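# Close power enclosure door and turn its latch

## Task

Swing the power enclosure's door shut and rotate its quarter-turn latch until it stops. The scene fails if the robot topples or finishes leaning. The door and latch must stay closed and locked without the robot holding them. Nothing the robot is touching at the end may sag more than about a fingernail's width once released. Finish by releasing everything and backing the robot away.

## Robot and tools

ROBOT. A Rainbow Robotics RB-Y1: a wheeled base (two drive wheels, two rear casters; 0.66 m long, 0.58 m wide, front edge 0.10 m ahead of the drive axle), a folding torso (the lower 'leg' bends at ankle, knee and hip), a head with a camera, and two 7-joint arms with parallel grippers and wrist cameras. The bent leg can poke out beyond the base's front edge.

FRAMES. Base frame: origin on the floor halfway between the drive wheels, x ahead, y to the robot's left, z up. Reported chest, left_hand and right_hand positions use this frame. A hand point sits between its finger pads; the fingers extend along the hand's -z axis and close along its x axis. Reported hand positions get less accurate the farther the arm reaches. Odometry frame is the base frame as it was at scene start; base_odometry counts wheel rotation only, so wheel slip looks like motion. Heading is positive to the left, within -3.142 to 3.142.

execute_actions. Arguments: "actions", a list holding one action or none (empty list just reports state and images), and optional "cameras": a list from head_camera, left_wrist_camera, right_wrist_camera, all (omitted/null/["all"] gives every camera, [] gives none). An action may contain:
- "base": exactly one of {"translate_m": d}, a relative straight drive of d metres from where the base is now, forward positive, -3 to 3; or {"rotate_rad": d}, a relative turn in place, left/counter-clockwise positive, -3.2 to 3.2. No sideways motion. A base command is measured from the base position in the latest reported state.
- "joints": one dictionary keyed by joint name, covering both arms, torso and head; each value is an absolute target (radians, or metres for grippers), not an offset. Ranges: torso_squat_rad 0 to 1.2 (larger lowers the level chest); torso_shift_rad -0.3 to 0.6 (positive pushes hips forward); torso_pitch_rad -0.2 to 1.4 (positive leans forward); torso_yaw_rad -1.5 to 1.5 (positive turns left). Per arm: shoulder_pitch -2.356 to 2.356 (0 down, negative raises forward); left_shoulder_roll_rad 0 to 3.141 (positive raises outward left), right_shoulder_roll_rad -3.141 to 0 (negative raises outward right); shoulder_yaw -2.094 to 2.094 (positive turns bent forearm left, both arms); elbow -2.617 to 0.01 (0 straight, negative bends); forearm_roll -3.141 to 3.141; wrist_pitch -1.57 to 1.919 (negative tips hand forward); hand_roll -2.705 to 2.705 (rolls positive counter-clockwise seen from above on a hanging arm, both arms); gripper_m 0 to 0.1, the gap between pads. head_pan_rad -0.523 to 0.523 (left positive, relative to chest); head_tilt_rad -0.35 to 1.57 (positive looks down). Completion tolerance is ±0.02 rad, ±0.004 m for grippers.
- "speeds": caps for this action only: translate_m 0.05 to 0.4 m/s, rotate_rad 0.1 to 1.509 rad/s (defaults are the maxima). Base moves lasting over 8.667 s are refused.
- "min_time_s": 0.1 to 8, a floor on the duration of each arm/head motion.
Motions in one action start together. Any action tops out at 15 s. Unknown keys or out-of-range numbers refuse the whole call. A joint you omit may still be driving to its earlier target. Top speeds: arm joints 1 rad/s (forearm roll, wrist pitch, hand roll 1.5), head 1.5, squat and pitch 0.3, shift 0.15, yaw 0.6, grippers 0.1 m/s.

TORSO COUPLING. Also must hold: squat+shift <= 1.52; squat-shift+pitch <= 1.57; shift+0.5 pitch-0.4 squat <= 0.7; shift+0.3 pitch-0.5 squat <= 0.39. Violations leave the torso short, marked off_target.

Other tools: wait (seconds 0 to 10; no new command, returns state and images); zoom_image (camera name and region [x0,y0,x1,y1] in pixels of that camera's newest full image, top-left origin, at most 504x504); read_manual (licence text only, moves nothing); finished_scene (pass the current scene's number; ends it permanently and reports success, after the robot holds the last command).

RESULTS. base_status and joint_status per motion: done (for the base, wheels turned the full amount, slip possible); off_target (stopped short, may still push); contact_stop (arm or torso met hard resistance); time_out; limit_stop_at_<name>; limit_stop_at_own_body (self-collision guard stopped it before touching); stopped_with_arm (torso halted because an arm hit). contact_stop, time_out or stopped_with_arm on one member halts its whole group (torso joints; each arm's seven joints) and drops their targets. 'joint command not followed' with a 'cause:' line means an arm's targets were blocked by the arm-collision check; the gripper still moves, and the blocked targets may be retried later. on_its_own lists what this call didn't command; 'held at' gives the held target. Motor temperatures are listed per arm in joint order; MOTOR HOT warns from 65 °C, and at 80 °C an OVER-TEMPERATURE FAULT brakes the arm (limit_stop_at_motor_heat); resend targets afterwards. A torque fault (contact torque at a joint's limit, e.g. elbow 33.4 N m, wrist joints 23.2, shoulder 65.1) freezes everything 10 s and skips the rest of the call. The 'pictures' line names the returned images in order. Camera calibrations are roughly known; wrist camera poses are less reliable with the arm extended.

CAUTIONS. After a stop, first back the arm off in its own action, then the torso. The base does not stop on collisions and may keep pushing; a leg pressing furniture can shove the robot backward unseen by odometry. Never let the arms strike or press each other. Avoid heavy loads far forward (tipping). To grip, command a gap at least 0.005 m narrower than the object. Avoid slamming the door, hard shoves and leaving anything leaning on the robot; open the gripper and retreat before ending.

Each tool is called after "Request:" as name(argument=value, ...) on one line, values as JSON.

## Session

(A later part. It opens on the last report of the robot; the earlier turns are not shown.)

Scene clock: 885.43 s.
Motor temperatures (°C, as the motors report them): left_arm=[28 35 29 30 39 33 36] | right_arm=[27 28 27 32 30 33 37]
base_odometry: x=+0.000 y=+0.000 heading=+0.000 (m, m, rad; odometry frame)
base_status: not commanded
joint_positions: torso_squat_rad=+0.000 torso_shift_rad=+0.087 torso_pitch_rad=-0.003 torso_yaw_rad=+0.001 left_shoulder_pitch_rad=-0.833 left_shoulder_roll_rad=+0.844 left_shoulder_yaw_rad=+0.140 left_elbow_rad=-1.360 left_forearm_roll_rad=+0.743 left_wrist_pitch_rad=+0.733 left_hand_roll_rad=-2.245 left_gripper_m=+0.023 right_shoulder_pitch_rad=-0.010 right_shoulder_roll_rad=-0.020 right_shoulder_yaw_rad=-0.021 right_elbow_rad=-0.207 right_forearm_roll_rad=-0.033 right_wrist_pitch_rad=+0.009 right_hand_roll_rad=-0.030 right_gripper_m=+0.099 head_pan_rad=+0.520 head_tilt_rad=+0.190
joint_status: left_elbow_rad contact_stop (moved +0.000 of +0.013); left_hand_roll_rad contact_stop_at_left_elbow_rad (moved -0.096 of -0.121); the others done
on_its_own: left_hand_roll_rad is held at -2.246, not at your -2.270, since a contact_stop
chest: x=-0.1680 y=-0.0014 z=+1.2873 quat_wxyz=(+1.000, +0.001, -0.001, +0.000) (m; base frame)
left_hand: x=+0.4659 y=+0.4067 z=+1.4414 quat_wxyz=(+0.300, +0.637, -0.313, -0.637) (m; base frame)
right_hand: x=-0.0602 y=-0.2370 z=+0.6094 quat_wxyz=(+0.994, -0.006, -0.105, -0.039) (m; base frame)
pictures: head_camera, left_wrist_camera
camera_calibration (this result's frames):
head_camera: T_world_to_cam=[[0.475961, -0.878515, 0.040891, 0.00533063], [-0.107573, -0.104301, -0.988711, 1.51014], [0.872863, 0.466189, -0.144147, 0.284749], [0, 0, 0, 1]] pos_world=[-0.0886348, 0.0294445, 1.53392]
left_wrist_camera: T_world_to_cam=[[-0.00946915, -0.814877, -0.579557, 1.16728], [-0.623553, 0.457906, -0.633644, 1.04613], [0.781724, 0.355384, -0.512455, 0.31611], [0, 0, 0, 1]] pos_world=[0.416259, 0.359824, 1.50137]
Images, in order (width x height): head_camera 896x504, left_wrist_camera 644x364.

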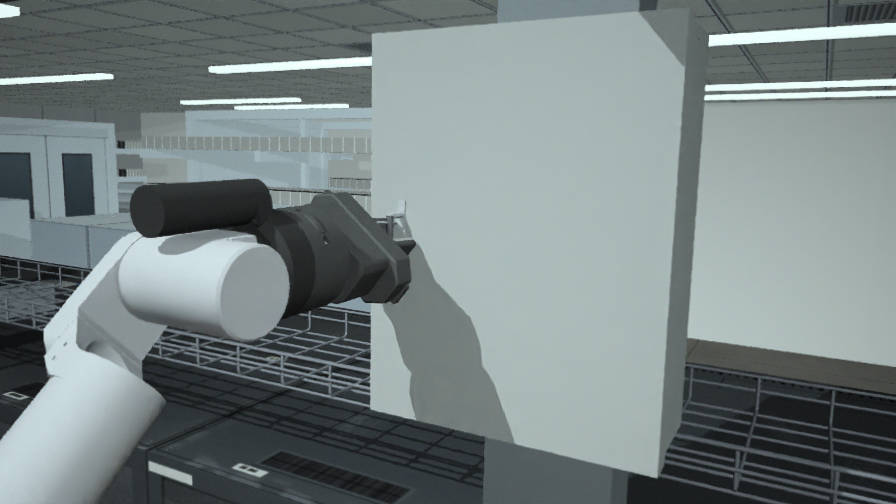

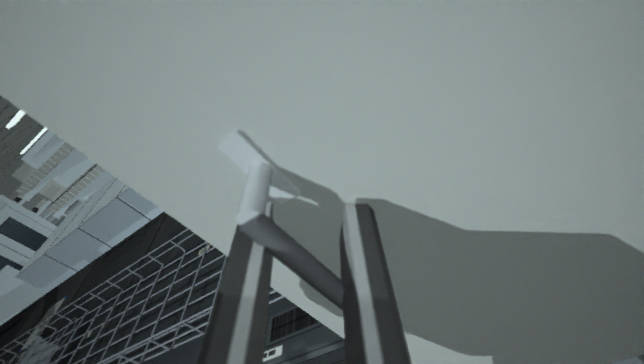

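Request:
execute_actions(actions=[{"joints": {"left_gripper_m": 0.08, "left_shoulder_pitch_rad": -0.622, "left_shoulder_roll_rad": 0.751, "left_shoulder_yaw_rad": 0.387, "left_elbow_rad": -1.839, "left_forearm_roll_rad": 0.66, "left_wrist_pitch_rad": 1.053, "left_hand_roll_rad": -2.0}, "min_time_s": 1.2}], cameras=["head_camera", "left_wrist_camera"])

Scene clock: 915.47 s.
Motor temperatures (°C, as the motors report them): left_arm=[29 34 29 29 37 32 36] | right_arm=[27 28 27 32 30 33 37]
base_odometry: x=+0.000 y=+0.000 heading=+0.000 (m, m, rad; odometry frame)
base_status: not commanded
joint_positions: torso_squat_rad=+0.000 torso_shift_rad=+0.088 torso_pitch_rad=-0.001 torso_yaw_rad=+0.000 left_shoulder_pitch_rad=-0.823 left_shoulder_roll_rad=+0.834 left_shoulder_yaw_rad=+0.165 left_elbow_rad=-1.387 left_forearm_roll_rad=+0.732 left_wrist_pitch_rad=+0.763 left_hand_roll_rad=-2.216 left_gripper_m=+0.080 right_shoulder_pitch_rad=-0.010 right_shoulder_roll_rad=-0.020 right_shoulder_yaw_rad=-0.021 right_elbow_rad=-0.207 right_forearm_roll_rad=-0.033 right_wrist_pitch_rad=+0.009 right_hand_roll_rad=-0.030 right_gripper_m=+0.099 head_pan_rad=+0.520 head_tilt_rad=+0.190
joint_status: left_shoulder_pitch_rad contact_stop (moved +0.010 of +0.211); left_shoulder_roll_rad contact_stop_at_left_shoulder_pitch_rad (moved -0.010 of -0.093); left_shoulder_yaw_rad contact_stop_at_left_shoulder_pitch_rad (moved +0.025 of +0.247); left_elbow_rad contact_stop_at_left_shoulder_pitch_rad (moved -0.027 of -0.479); left_forearm_roll_rad contact_stop_at_left_shoulder_pitch_rad (moved -0.011 of -0.083); left_wrist_pitch_rad contact_stop (moved +0.031 of +0.320); left_hand_roll_rad contact_stop_at_left_shoulder_pitch_rad (moved +0.030 of +0.245); the others done
on_its_own: left_shoulder_pitch_rad is held at -0.822, not at your -0.622, since a contact_stop; left_shoulder_roll_rad is held at +0.834, not at your +0.751, since a contact_stop; left_shoulder_yaw_rad is held at +0.165, not at your +0.387, since a contact_stop; left_elbow_rad is held at -1.387, not at your -1.839, since a contact_stop; left_forearm_roll_rad is held at +0.732, not at your +0.660, since a contact_stop; left_wrist_pitch_rad is held at +0.763, not at your +1.053, since a contact_stop; left_hand_roll_rad is held at -2.216, not at your -2.000, since a contact_stop
chest: x=-0.1667 y=-0.0009 z=+1.2872 quat_wxyz=(+1.000, +0.001, +0.000, +0.000) (m; base frame)
left_hand: x=+0.4630 y=+0.4070 z=+1.4399 quat_wxyz=(+0.312, +0.629, -0.322, -0.635) (m; base frame)
right_hand: x=-0.0602 y=-0.2370 z=+0.6093 quat_wxyz=(+0.994, -0.007, -0.104, -0.039) (m; base frame)
pictures: head_camera, left_wrist_camera
camera_calibration (this result's frames):
head_camera: T_world_to_cam=[[0.47595, -0.878537, 0.0405562, 0.00555929], [-0.109452, -0.104926, -0.988439, 1.5096], [0.872635, 0.466009, -0.146097, 0.285867], [0, 0, 0, 1]] pos_world=[-0.0868751, 0.0300632, 1.53369]
left_wrist_camera: T_world_to_cam=[[-0.014225, -0.833333, -0.552589, 1.13753], [-0.629422, 0.436874, -0.642627, 1.06744], [0.776934, 0.33867, -0.530732, 0.352779], [0, 0, 0, 1]] pos_world=[0.413966, 0.362129, 1.50178]
Images, in order (width x height): head_camera 896x504, left_wrist_camera 644x364.

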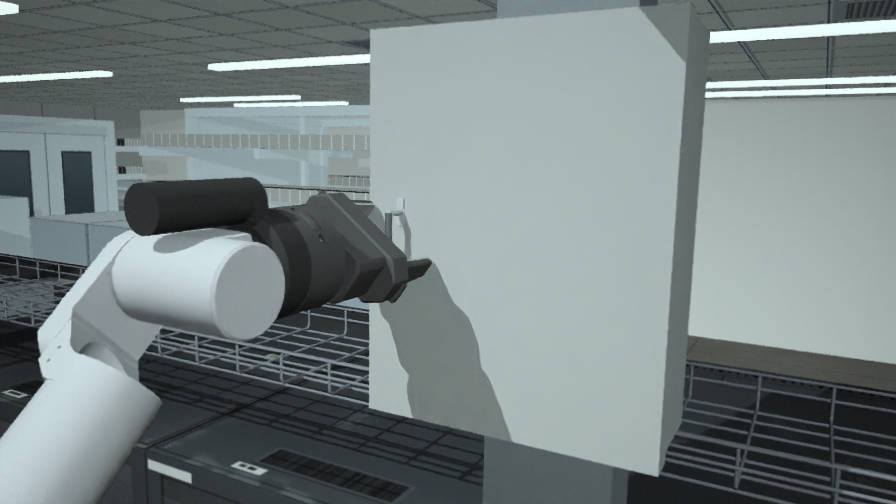

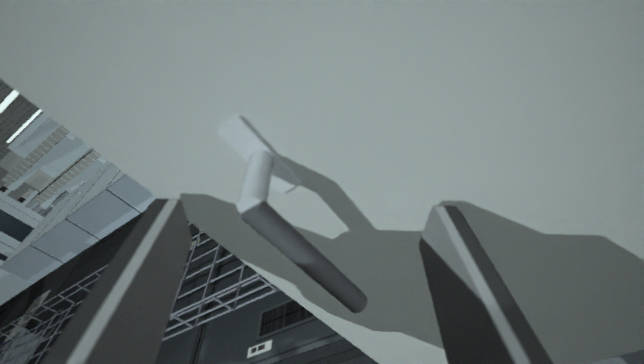

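Request:
zoom_image(camera="left_wrist_camera", region=[200, 100, 420, 320])

Region (200, 100, 420, 320) of left_wrist_camera's 644x364 image, scaled by 2.291, with more detail than that image has.

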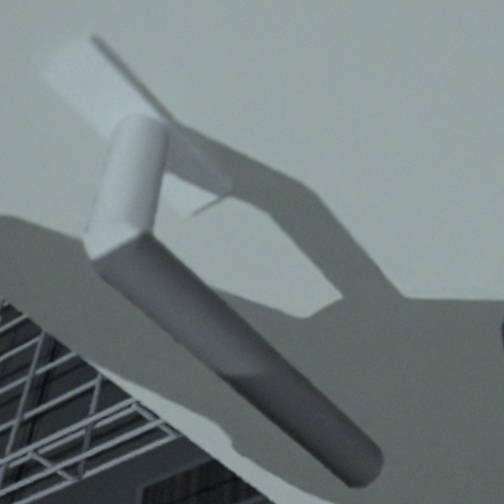

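Request:
execute_actions(actions=[{"joints": {"torso_shift_rad": -0.05, "left_shoulder_pitch_rad": -0.622, "left_shoulder_roll_rad": 0.745, "left_shoulder_yaw_rad": 0.387, "left_elbow_rad": -1.845, "left_forearm_roll_rad": 0.665, "left_wrist_pitch_rad": 1.06, "left_hand_roll_rad": -2.1}, "min_time_s": 1.0}], cameras=["head_camera", "left_wrist_camera"])

Scene clock: 927.73 s.
Motor temperatures (°C, as the motors report them): left_arm=[29 34 29 29 36 32 36] | right_arm=[27 28 27 32 30 33 37]
base_odometry: x=+0.000 y=+0.000 heading=+0.000 (m, m, rad; odometry frame)
base_status: not commanded
joint_positions: torso_squat_rad=+0.000 torso_shift_rad=-0.050 torso_pitch_rad=-0.001 torso_yaw_rad=+0.000 left_shoulder_pitch_rad=-0.622 left_shoulder_roll_rad=+0.746 left_shoulder_yaw_rad=+0.387 left_elbow_rad=-1.845 left_forearm_roll_rad=+0.665 left_wrist_pitch_rad=+1.060 left_hand_roll_rad=-2.100 left_gripper_m=+0.080 right_shoulder_pitch_rad=-0.010 right_shoulder_roll_rad=-0.020 right_shoulder_yaw_rad=-0.021 right_elbow_rad=-0.207 right_forearm_roll_rad=-0.033 right_wrist_pitch_rad=+0.009 right_hand_roll_rad=-0.030 right_gripper_m=+0.099 head_pan_rad=+0.520 head_tilt_rad=+0.190
joint_status: all done
chest: x=-0.2633 y=-0.0009 z=+1.2890 quat_wxyz=(+1.000, +0.001, +0.000, +0.000) (m; base frame)
left_hand: x=+0.2850 y=+0.3889 z=+1.4429 quat_wxyz=(+0.325, +0.617, -0.337, -0.632) (m; base frame)
right_hand: x=-0.1567 y=-0.2370 z=+0.6111 quat_wxyz=(+0.994, -0.007, -0.104, -0.039) (m; base frame)
pictures: head_camera, left_wrist_camera
camera_calibration (this result's frames):
head_camera: T_world_to_cam=[[0.475975, -0.87852, 0.0406228, 0.0513722], [-0.10936, -0.104956, -0.988446, 1.50088], [0.872633, 0.466033, -0.146032, 0.370301], [0, 0, 0, 1]] pos_world=[-0.183453, 0.0300853, 1.53552]
left_wrist_camera: T_world_to_cam=[[-0.0264653, -0.856872, -0.514849, 1.07972], [-0.633174, 0.412913, -0.654671, 0.992983], [0.773557, 0.308663, -0.553477, 0.54432], [0, 0, 0, 1]] pos_world=[0.236243, 0.347157, 1.50724]
Images, in order (width x height): head_camera 896x504, left_wrist_camera 644x364.

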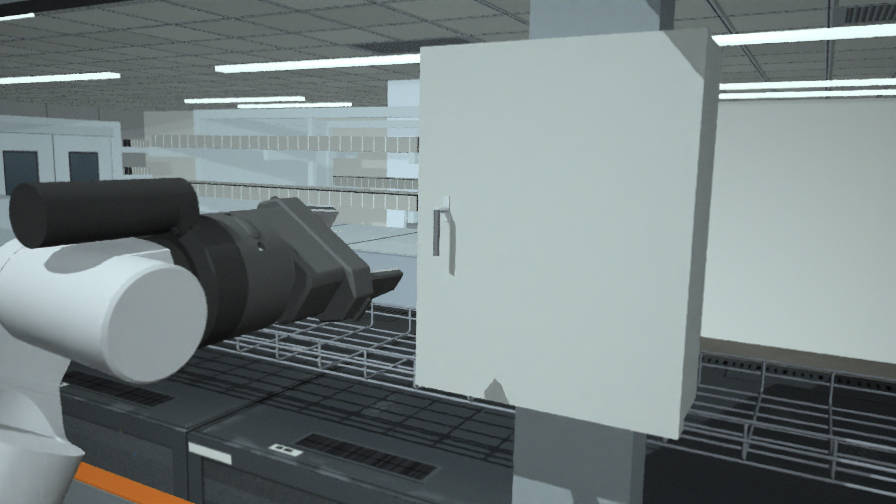

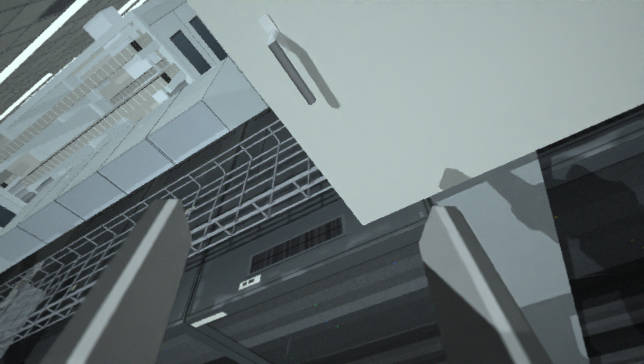

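The lever hangs straight down, the door is shut and the hand is about 18 cm clear. I'll zoom in to check before ending the scene.

Request:
zoom_image(camera="head_camera", region=[400, 180, 500, 290])

Region (400, 180, 500, 290) of head_camera's 896x504 image, scaled by 4.582, with more detail than that image has; it fills the left 458 columns of this view, and the rest is white.

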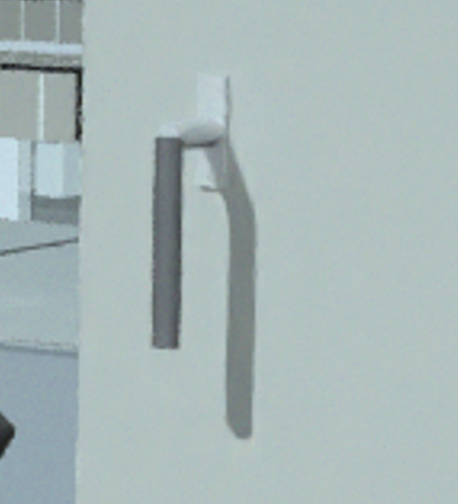

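Request:
finished_scene(scene=2)

The scene is finished: the task was done.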